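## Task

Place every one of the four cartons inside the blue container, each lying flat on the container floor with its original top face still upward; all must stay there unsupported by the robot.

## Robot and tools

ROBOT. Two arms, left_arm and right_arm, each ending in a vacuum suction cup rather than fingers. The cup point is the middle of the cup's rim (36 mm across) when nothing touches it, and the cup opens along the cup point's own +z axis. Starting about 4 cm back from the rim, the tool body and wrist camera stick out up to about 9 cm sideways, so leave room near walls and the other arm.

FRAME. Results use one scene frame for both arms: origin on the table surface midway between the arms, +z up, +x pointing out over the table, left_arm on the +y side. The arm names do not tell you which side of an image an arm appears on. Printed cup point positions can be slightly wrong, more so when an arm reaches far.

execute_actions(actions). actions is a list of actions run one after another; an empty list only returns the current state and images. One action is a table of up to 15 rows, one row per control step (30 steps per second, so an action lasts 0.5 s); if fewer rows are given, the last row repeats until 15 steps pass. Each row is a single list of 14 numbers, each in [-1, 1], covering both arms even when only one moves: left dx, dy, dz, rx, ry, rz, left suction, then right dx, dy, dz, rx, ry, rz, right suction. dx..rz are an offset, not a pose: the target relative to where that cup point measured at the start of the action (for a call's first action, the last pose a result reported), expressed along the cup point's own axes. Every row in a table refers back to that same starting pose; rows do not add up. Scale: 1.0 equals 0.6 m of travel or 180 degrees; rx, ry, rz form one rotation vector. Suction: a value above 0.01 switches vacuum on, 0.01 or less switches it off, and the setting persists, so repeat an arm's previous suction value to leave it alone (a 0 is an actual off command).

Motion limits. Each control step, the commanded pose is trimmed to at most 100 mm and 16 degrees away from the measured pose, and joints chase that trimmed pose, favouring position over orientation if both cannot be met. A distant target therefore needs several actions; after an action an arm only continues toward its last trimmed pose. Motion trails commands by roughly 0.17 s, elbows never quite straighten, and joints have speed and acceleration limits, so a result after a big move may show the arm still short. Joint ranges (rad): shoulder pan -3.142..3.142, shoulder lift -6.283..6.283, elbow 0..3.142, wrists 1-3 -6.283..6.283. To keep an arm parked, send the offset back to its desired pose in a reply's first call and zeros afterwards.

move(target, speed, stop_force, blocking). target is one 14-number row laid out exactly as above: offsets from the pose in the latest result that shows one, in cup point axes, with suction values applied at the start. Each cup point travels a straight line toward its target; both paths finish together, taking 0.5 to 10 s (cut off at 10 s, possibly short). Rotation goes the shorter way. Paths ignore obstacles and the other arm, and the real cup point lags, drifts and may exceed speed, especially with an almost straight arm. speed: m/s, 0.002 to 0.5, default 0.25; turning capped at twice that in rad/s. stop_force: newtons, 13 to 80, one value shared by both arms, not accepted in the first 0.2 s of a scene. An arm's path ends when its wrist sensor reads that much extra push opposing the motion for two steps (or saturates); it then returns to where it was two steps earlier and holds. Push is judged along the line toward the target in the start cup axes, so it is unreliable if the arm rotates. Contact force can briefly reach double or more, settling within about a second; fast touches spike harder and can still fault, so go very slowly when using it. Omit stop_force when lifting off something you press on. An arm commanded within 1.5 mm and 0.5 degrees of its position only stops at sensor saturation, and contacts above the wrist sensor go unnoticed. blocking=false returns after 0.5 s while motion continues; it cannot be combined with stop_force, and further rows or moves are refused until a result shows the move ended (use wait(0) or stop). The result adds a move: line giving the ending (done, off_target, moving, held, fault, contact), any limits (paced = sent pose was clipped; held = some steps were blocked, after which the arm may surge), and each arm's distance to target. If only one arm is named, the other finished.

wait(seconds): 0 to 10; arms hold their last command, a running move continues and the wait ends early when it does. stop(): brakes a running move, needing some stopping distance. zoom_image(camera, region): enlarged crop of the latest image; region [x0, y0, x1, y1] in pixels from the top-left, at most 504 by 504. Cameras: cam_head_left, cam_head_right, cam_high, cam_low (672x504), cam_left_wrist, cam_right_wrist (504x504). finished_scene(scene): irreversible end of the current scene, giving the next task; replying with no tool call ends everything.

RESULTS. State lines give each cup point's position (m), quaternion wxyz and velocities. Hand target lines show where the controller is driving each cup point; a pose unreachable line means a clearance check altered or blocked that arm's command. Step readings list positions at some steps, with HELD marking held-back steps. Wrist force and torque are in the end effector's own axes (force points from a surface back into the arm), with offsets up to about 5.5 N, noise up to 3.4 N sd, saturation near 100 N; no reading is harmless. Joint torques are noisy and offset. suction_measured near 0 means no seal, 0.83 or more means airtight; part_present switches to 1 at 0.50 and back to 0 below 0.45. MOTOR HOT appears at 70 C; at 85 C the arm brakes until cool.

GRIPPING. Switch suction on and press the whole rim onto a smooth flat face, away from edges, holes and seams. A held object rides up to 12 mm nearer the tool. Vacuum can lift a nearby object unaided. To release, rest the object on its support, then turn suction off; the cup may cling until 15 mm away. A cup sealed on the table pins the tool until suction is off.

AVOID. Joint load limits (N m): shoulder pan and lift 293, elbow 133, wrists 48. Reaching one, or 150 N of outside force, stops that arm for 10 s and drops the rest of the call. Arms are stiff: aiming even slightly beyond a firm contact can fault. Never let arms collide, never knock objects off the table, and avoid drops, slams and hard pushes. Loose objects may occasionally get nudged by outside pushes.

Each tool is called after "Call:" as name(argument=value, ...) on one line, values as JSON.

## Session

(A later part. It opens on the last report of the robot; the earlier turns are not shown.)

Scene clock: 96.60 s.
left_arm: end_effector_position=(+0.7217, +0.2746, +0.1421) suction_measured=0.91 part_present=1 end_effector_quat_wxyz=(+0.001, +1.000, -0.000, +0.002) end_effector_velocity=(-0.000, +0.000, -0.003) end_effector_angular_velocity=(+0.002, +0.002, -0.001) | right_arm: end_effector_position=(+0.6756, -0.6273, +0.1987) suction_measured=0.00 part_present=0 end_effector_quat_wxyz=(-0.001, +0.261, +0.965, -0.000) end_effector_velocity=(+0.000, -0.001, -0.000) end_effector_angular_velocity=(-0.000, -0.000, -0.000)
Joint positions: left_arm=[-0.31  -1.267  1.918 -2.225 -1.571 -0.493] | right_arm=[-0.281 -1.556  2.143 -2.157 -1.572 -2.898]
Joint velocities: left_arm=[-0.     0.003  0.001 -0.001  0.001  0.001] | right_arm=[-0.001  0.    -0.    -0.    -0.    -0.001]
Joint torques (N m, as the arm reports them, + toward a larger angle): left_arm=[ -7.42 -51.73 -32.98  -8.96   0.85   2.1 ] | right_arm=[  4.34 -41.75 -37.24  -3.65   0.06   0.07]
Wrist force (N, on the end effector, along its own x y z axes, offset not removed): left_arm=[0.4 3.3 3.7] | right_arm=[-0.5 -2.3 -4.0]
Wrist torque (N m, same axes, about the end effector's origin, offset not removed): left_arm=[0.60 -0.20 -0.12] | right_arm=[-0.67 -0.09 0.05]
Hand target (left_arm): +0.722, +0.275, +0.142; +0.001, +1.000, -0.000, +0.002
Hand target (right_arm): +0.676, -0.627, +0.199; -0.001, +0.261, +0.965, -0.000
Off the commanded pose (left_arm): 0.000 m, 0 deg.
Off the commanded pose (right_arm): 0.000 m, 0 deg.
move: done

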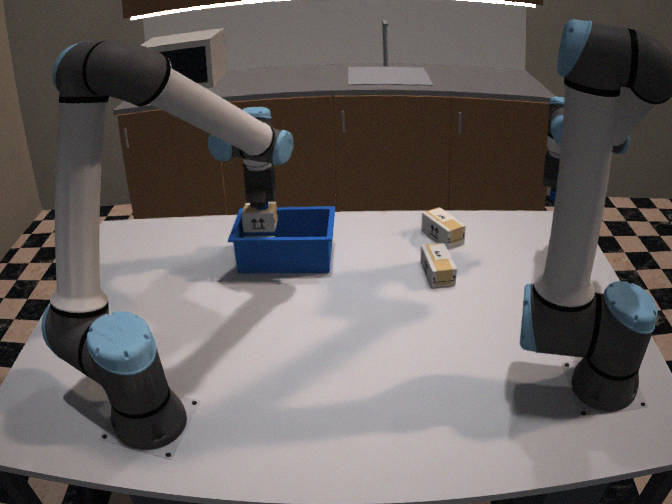

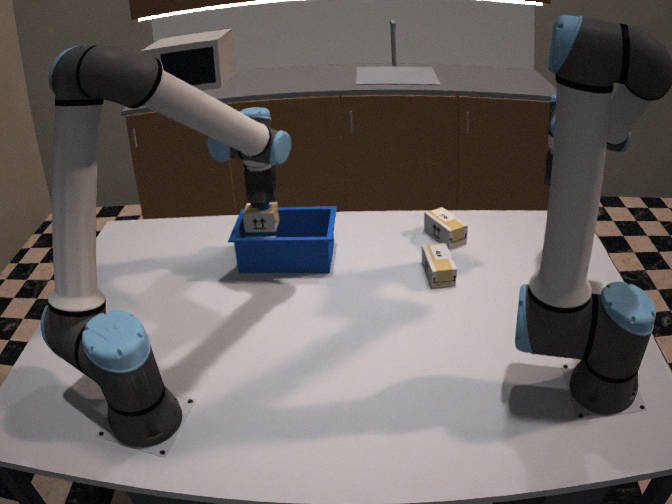

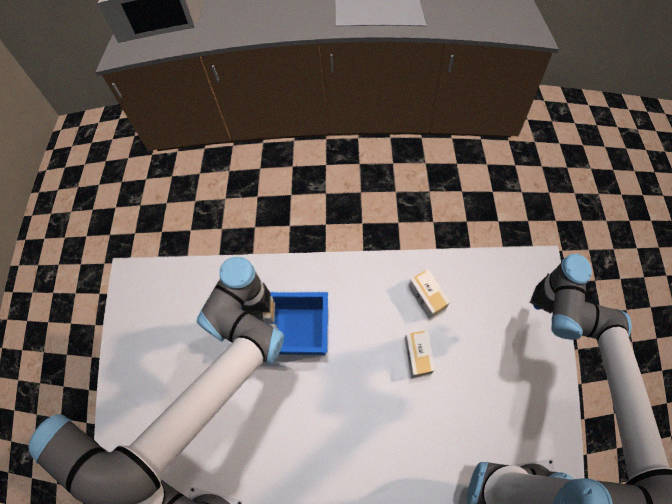

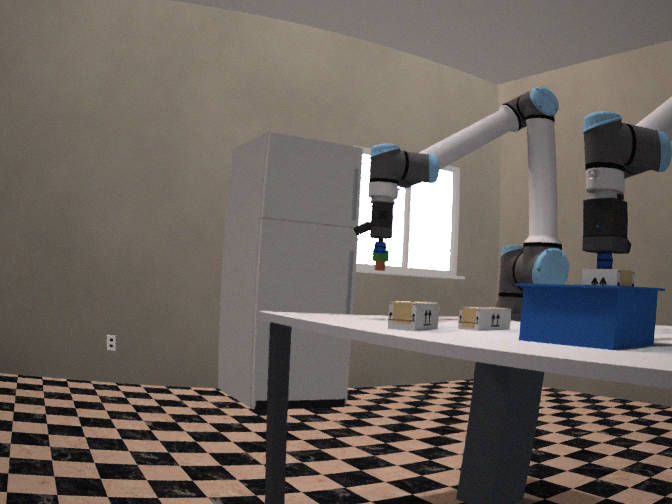

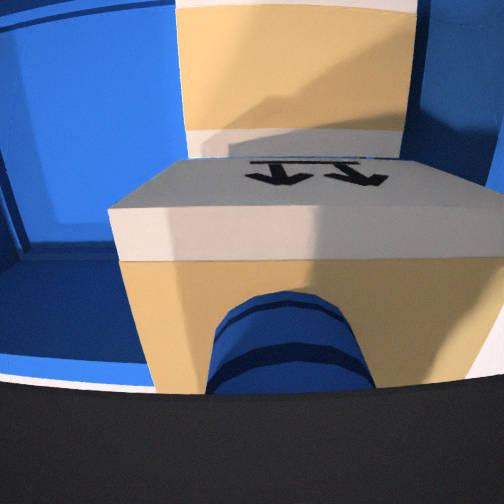

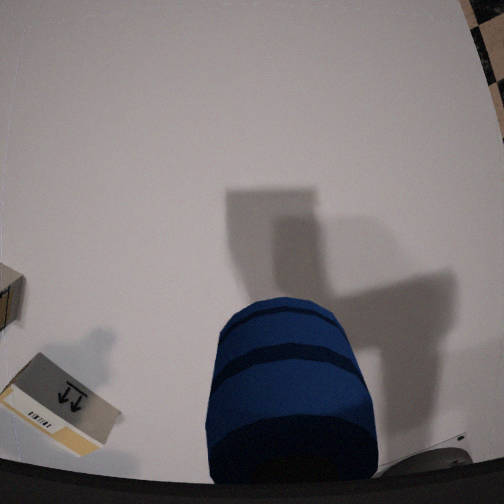

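Call:
move(target=[0.004,-0.005,0.115,0,0,0,1,0,0,0,0,0,0,0], speed=0.05, stop_force=15)

Scene clock: 110.27 s.
left_arm: end_effector_position=(+0.7222, +0.2754, +0.1256) suction_measured=0.91 part_present=1 end_effector_quat_wxyz=(+0.001, +1.000, -0.000, +0.001) end_effector_velocity=(-0.000, -0.001, +0.002) end_effector_angular_velocity=(-0.000, +0.001, -0.000) | right_arm: end_effector_position=(+0.6756, -0.6273, +0.1987) suction_measured=0.00 part_present=0 end_effector_quat_wxyz=(-0.001, +0.261, +0.965, -0.000) end_effector_velocity=(+0.000, -0.000, +0.000) end_effector_angular_velocity=(-0.001, -0.001, -0.001)
Joint positions: left_arm=[-0.309 -1.249  1.929 -2.254 -1.571 -0.491] | right_arm=[-0.281 -1.556  2.143 -2.157 -1.572 -2.898]
Joint velocities: left_arm=[-0.001 -0.003 -0.002  0.005 -0.001 -0.001] | right_arm=[ 0.    -0.    -0.    -0.001 -0.001  0.002]
Joint torques (N m, as the arm reports them, + toward a larger angle): left_arm=[-14.37 -91.8  -42.73  -0.67  -0.62  -2.41] | right_arm=[  2.53 -42.39 -37.29  -4.01  -0.12  -0.35]
Wrist force (N, on the end effector, along its own x y z axes, offset not removed): left_arm=[1.8 0.0 -3.4] | right_arm=[-0.9 -1.1 -1.6]
Wrist torque (N m, same axes, about the end effector's origin, offset not removed): left_arm=[0.10 -0.90 -0.30] | right_arm=[-0.42 0.11 0.10]
Hand target (left_arm): +0.722, +0.275, +0.126; +0.001, +1.000, -0.000, +0.002
Hand target (right_arm): +0.676, -0.627, +0.199; -0.001, +0.261, +0.965, -0.000
Off the commanded pose (left_arm): 0.053 m, 0 deg.
Off the commanded pose (right_arm): 0.000 m, 0 deg.
move: contact (left_arm)

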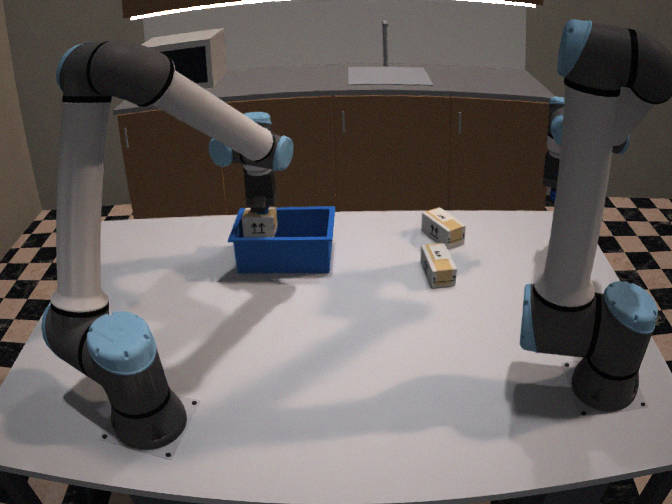

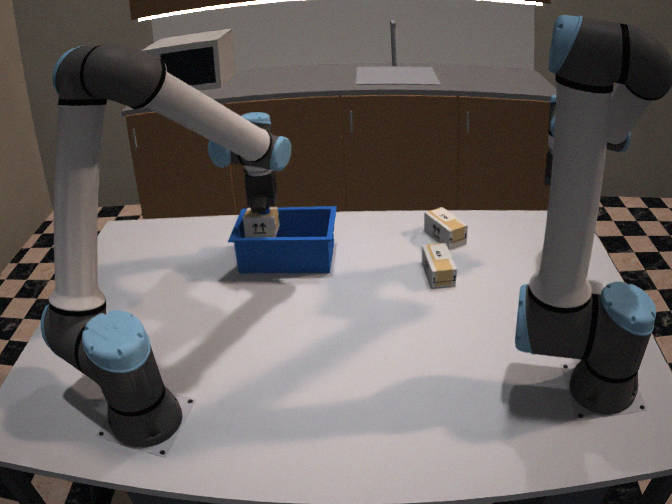

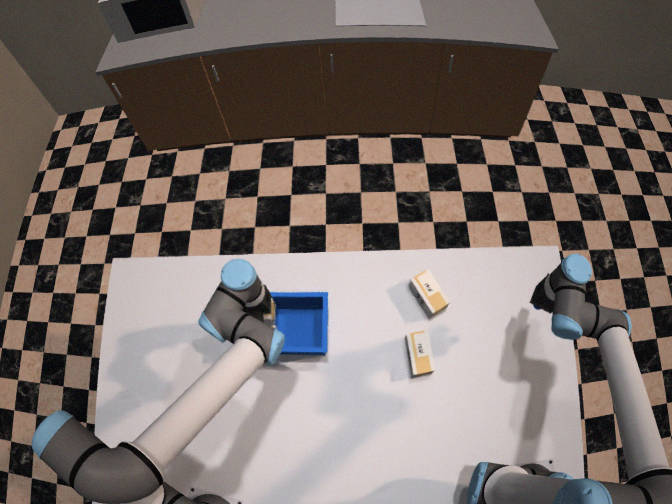

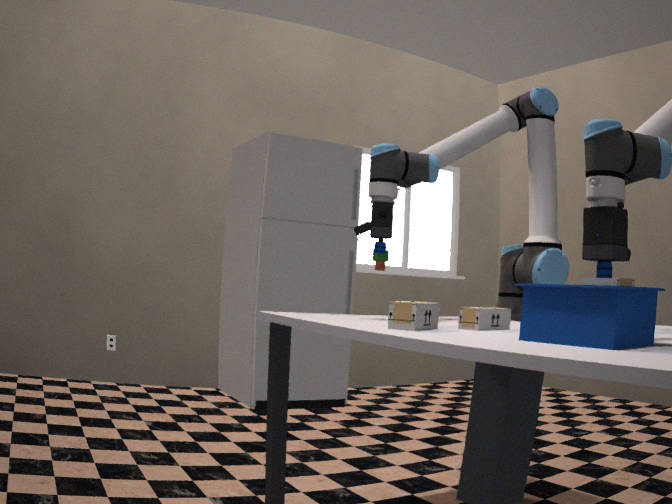

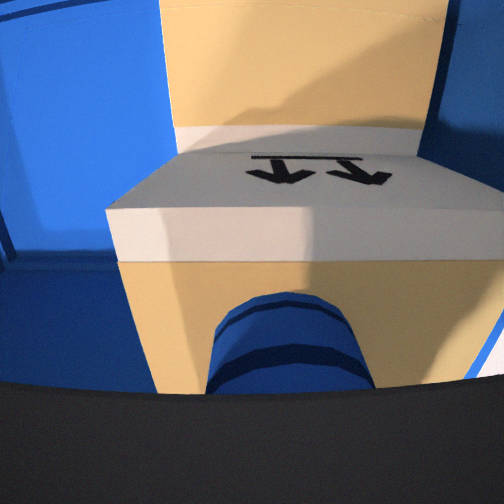

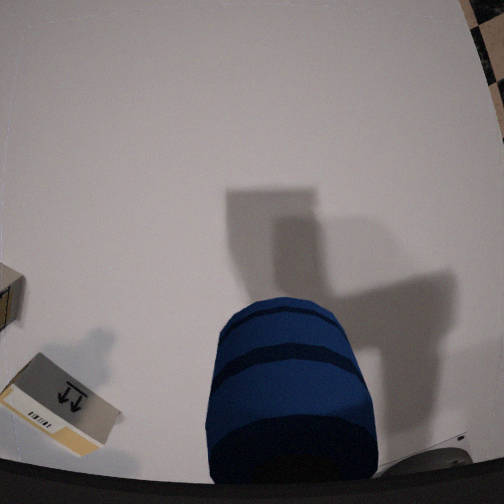

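Call:
move(target=[0.013,-0.003,-0.012,0,0,0,1,0,0,0,0,0,0,0], speed=0.02)

Call:
move(target=[0,0,0.03,0,0,0,1,0,0,0,0,0,0,0], speed=0.015, stop_force=15)

Scene clock: 117.47 s.
left_arm: end_effector_position=(+0.7299, +0.2771, +0.1328) suction_measured=0.91 part_present=1 end_effector_quat_wxyz=(+0.001, +1.000, -0.000, +0.001) end_effector_velocity=(+0.001, +0.001, +0.001) end_effector_angular_velocity=(+0.000, +0.002, +0.001) | right_arm: end_effector_position=(+0.6756, -0.6273, +0.1987) suction_measured=0.00 part_present=0 end_effector_quat_wxyz=(-0.001, +0.261, +0.965, -0.000) end_effector_velocity=(-0.000, +0.000, +0.000) end_effector_angular_velocity=(+0.000, -0.000, -0.000)
Joint positions: left_arm=[-0.302 -1.247  1.91  -2.237 -1.571 -0.485] | right_arm=[-0.281 -1.556  2.143 -2.157 -1.572 -2.898]
Joint velocities: left_arm=[ 0.002  0.    -0.003  0.004 -0.001  0.001] | right_arm=[-0. -0.  0.  0.  0.  0.]
Joint torques (N m, as the arm reports them, + toward a larger angle): left_arm=[ 15.23 -55.27 -46.39  -0.98  -0.06   2.32] | right_arm=[ -1.56 -44.19 -35.38  -3.59  -0.2   -0.09]
Wrist force (N, on the end effector, along its own x y z axes, offset not removed): left_arm=[1.0 -0.8 2.1] | right_arm=[2.8 -4.5 -3.3]
Wrist torque (N m, same axes, about the end effector's origin, offset not removed): left_arm=[-0.08 -0.34 -0.13] | right_arm=[-0.76 -0.62 -0.07]
Hand target (left_arm): +0.730, +0.277, +0.133; +0.001, +1.000, -0.000, +0.001
Hand target (right_arm): +0.676, -0.627, +0.199; -0.001, +0.261, +0.965, -0.000
Off the commanded pose (left_arm): 0.000 m, 0 deg.
Off the commanded pose (right_arm): 0.000 m, 0 deg.
move: done

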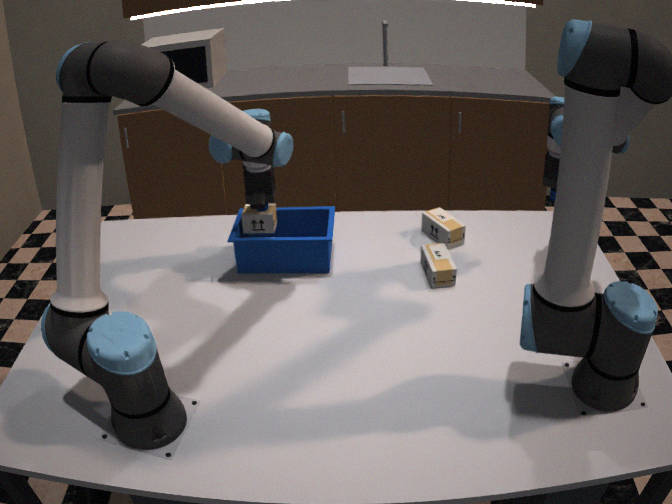

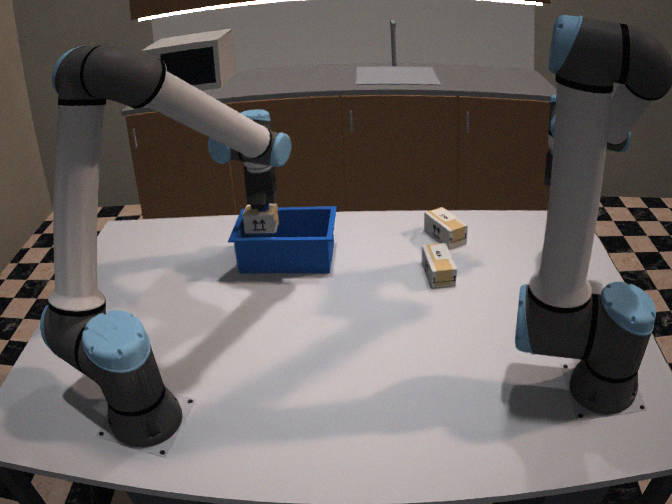

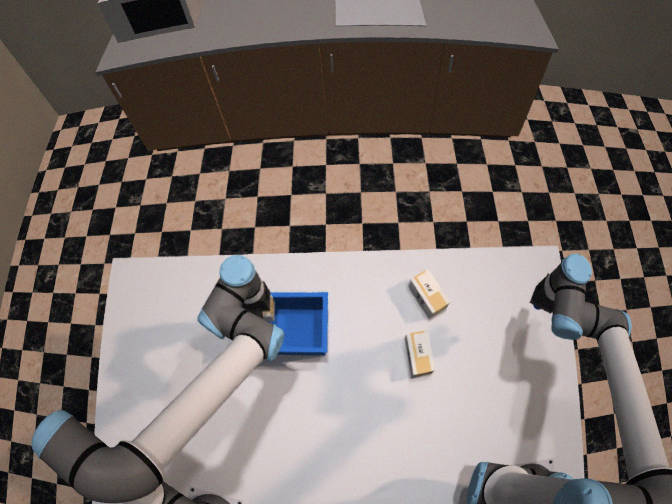

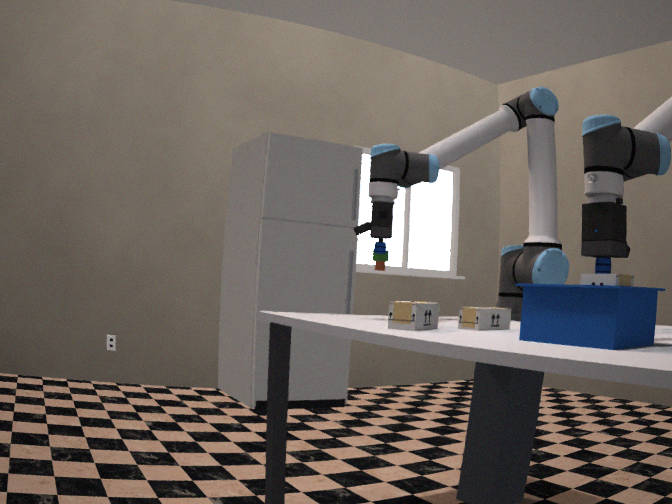

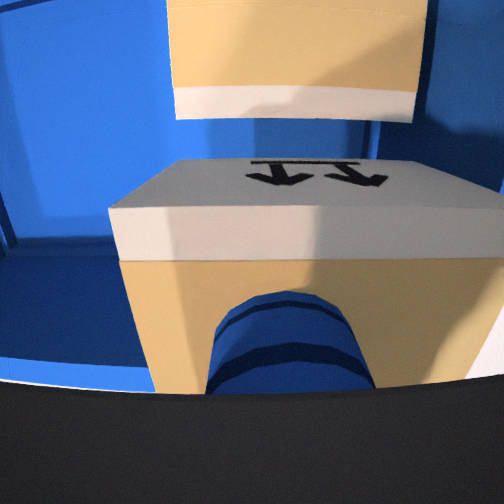

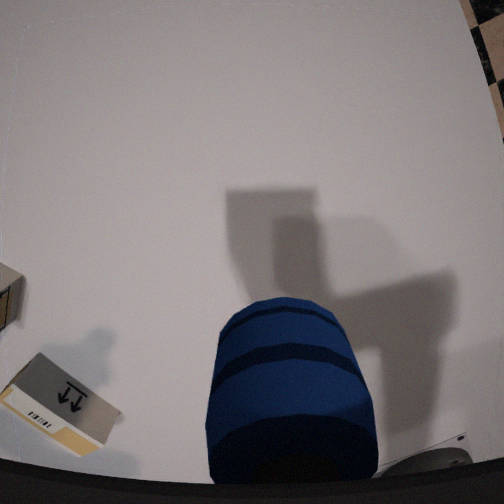

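Scene clock: 118.93 s.
left_arm: end_effector_position=(+0.7299, +0.2771, +0.1149) suction_measured=0.91 part_present=1 end_effector_quat_wxyz=(+0.001, +1.000, -0.000, +0.001) end_effector_velocity=(+0.000, -0.000, -0.002) end_effector_angular_velocity=(-0.001, -0.000, -0.001) | right_arm: end_effector_position=(+0.6756, -0.6273, +0.1987) suction_measured=0.00 part_present=0 end_effector_quat_wxyz=(-0.001, +0.261, +0.965, -0.000) end_effector_velocity=(+0.000, -0.001, -0.000) end_effector_angular_velocity=(+0.000, -0.000, -0.003)
Joint positions: left_arm=[-0.302 -1.228  1.922 -2.268 -1.571 -0.485] | right_arm=[-0.281 -1.556  2.143 -2.157 -1.572 -2.898]
Joint velocities: left_arm=[ 0.     0.002  0.001 -0.004 -0.001  0.001] | right_arm=[-0.001  0.     0.    -0.     0.001  0.001]
Joint torques (N m, as the arm reports them, + toward a larger angle): left_arm=[-12.27 -52.19 -31.81  -8.4   -0.55  -2.45] | right_arm=[  1.3  -42.41 -36.78  -3.94  -0.42  -0.04]
Wrist force (N, on the end effector, along its own x y z axes, offset not removed): left_arm=[0.3 -1.5 5.9] | right_arm=[0.7 -0.5 2.2]
Wrist torque (N m, same axes, about the end effector's origin, offset not removed): left_arm=[-0.24 -0.25 -0.08] | right_arm=[-0.27 -0.23 0.04]
Hand target (left_arm): +0.730, +0.277, +0.115; +0.001, +1.000, -0.000, +0.001
Hand target (right_arm): +0.676, -0.627, +0.199; -0.001, +0.261, +0.965, -0.000
Off the commanded pose (left_arm): 0.000 m, 0 deg.
Off the commanded pose (right_arm): 0.000 m, 0 deg.
move: done

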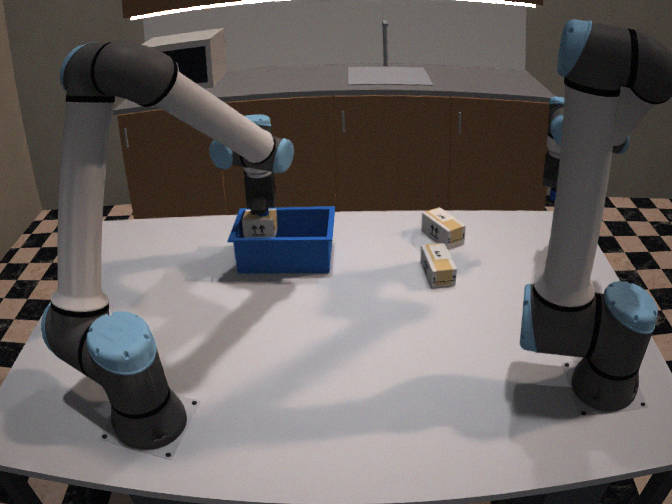

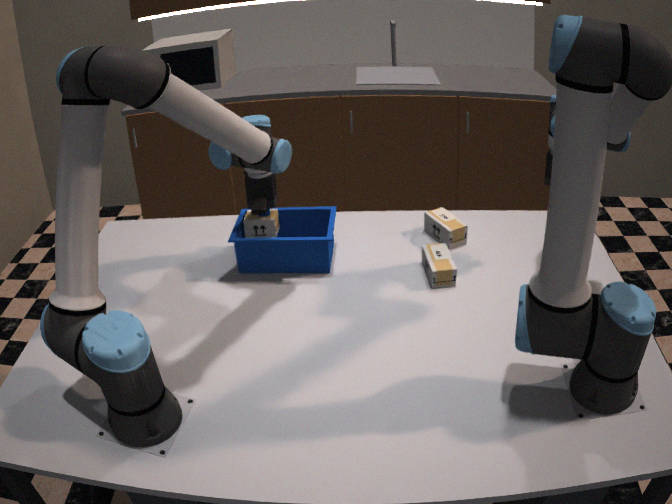

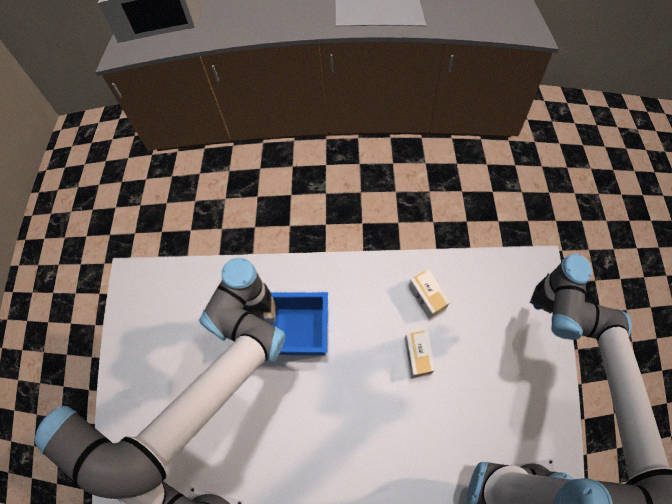

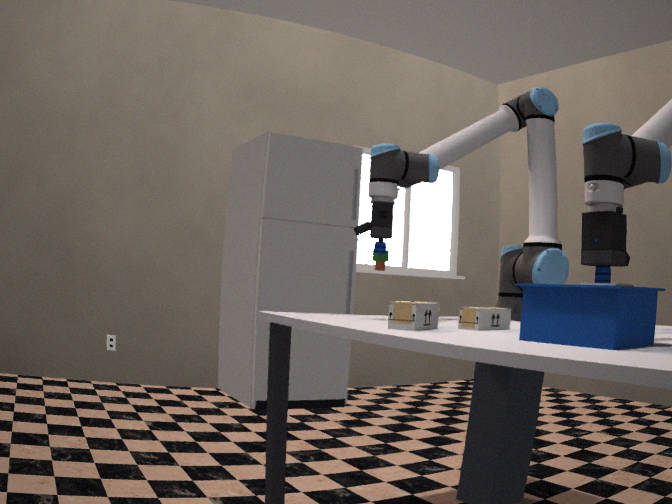

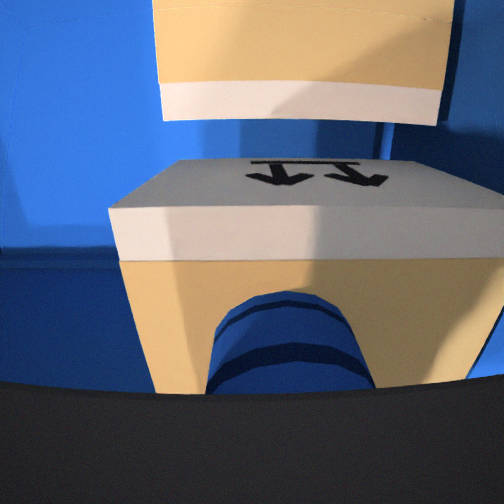

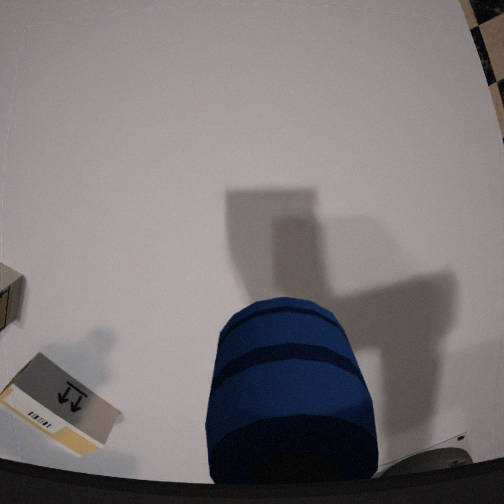

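Call:
move(target=[-0.012,0,0.075,0,0,0,1,0,0,0,0,0,0,0], speed=0.025, stop_force=15)

Scene clock: 123.97 s.
left_arm: end_effector_position=(+0.7228, +0.2771, +0.0700) suction_measured=0.91 part_present=1 end_effector_quat_wxyz=(+0.001, +1.000, -0.000, +0.001) end_effector_velocity=(-0.000, -0.000, -0.001) end_effector_angular_velocity=(-0.001, +0.000, -0.000) | right_arm: end_effector_position=(+0.6756, -0.6273, +0.1987) suction_measured=0.00 part_present=0 end_effector_quat_wxyz=(-0.001, +0.261, +0.965, -0.000) end_effector_velocity=(+0.000, +0.000, -0.000) end_effector_angular_velocity=(-0.000, -0.000, +0.002)
Joint positions: left_arm=[-0.307 -1.184  1.962 -2.352 -1.571 -0.489] | right_arm=[-0.281 -1.556  2.143 -2.157 -1.572 -2.898]
Joint velocities: left_arm=[-0.     0.001  0.001 -0.003 -0.001 -0.   ] | right_arm=[ 0.001  0.001 -0.    -0.001 -0.    -0.001]
Joint torques (N m, as the arm reports them, + toward a larger angle): left_arm=[-12.72 -54.9  -28.47  -8.31  -0.52  -2.79] | right_arm=[  3.44 -42.1  -35.57  -3.72  -0.47  -0.28]
Wrist force (N, on the end effector, along its own x y z axes, offset not removed): left_arm=[0.6 -0.5 5.4] | right_arm=[-0.4 -1.9 -1.0]
Wrist torque (N m, same axes, about the end effector's origin, offset not removed): left_arm=[-0.11 -0.40 -0.11] | right_arm=[-0.58 -0.05 0.06]
Hand target (left_arm): +0.723, +0.277, +0.070; +0.001, +1.000, -0.000, +0.001
Hand target (right_arm): +0.676, -0.627, +0.199; -0.001, +0.261, +0.965, -0.000
Off the commanded pose (left_arm): 0.000 m, 0 deg.
Off the commanded pose (right_arm): 0.000 m, 0 deg.
move: done

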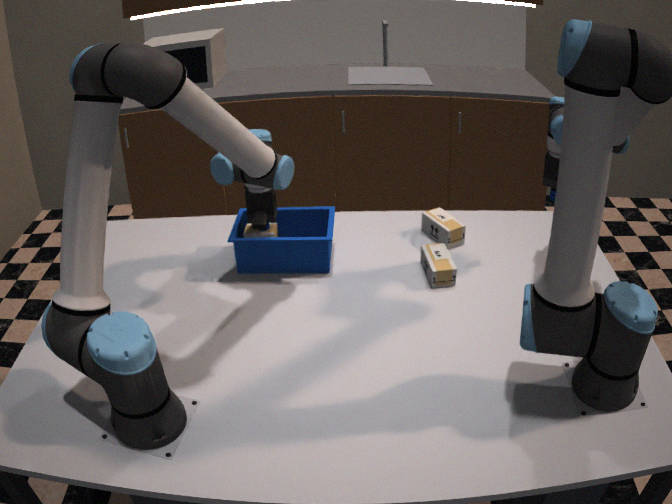

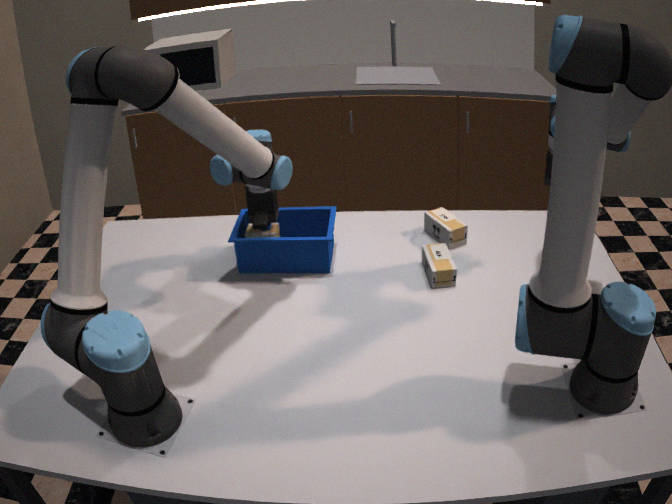

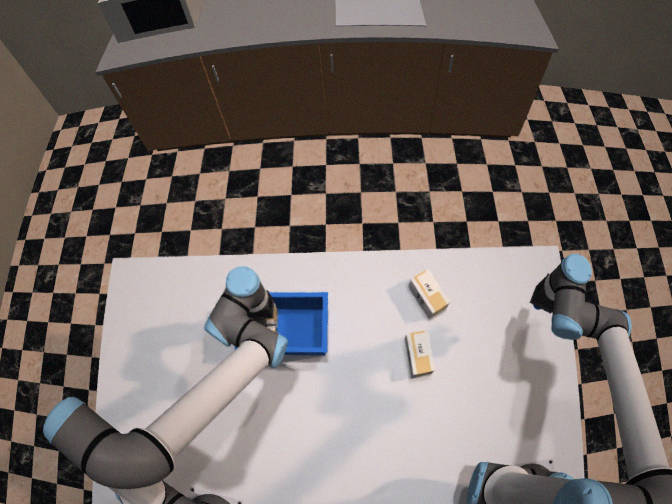

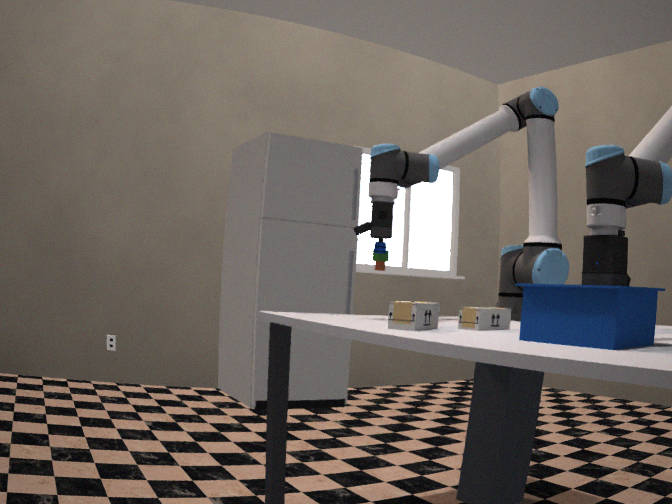

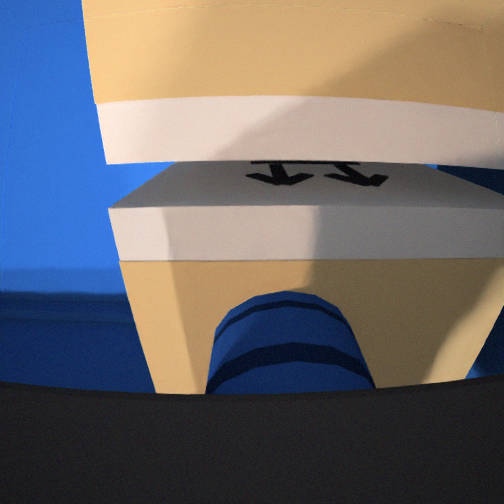

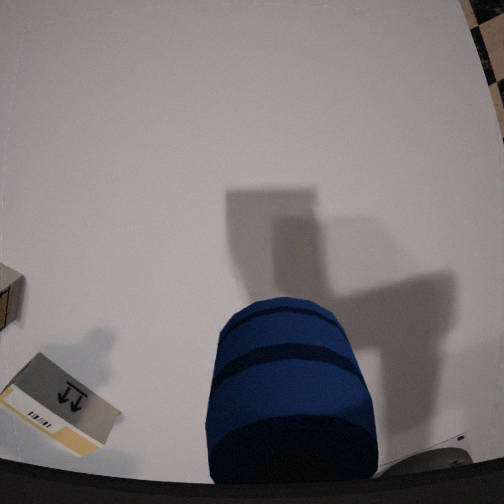

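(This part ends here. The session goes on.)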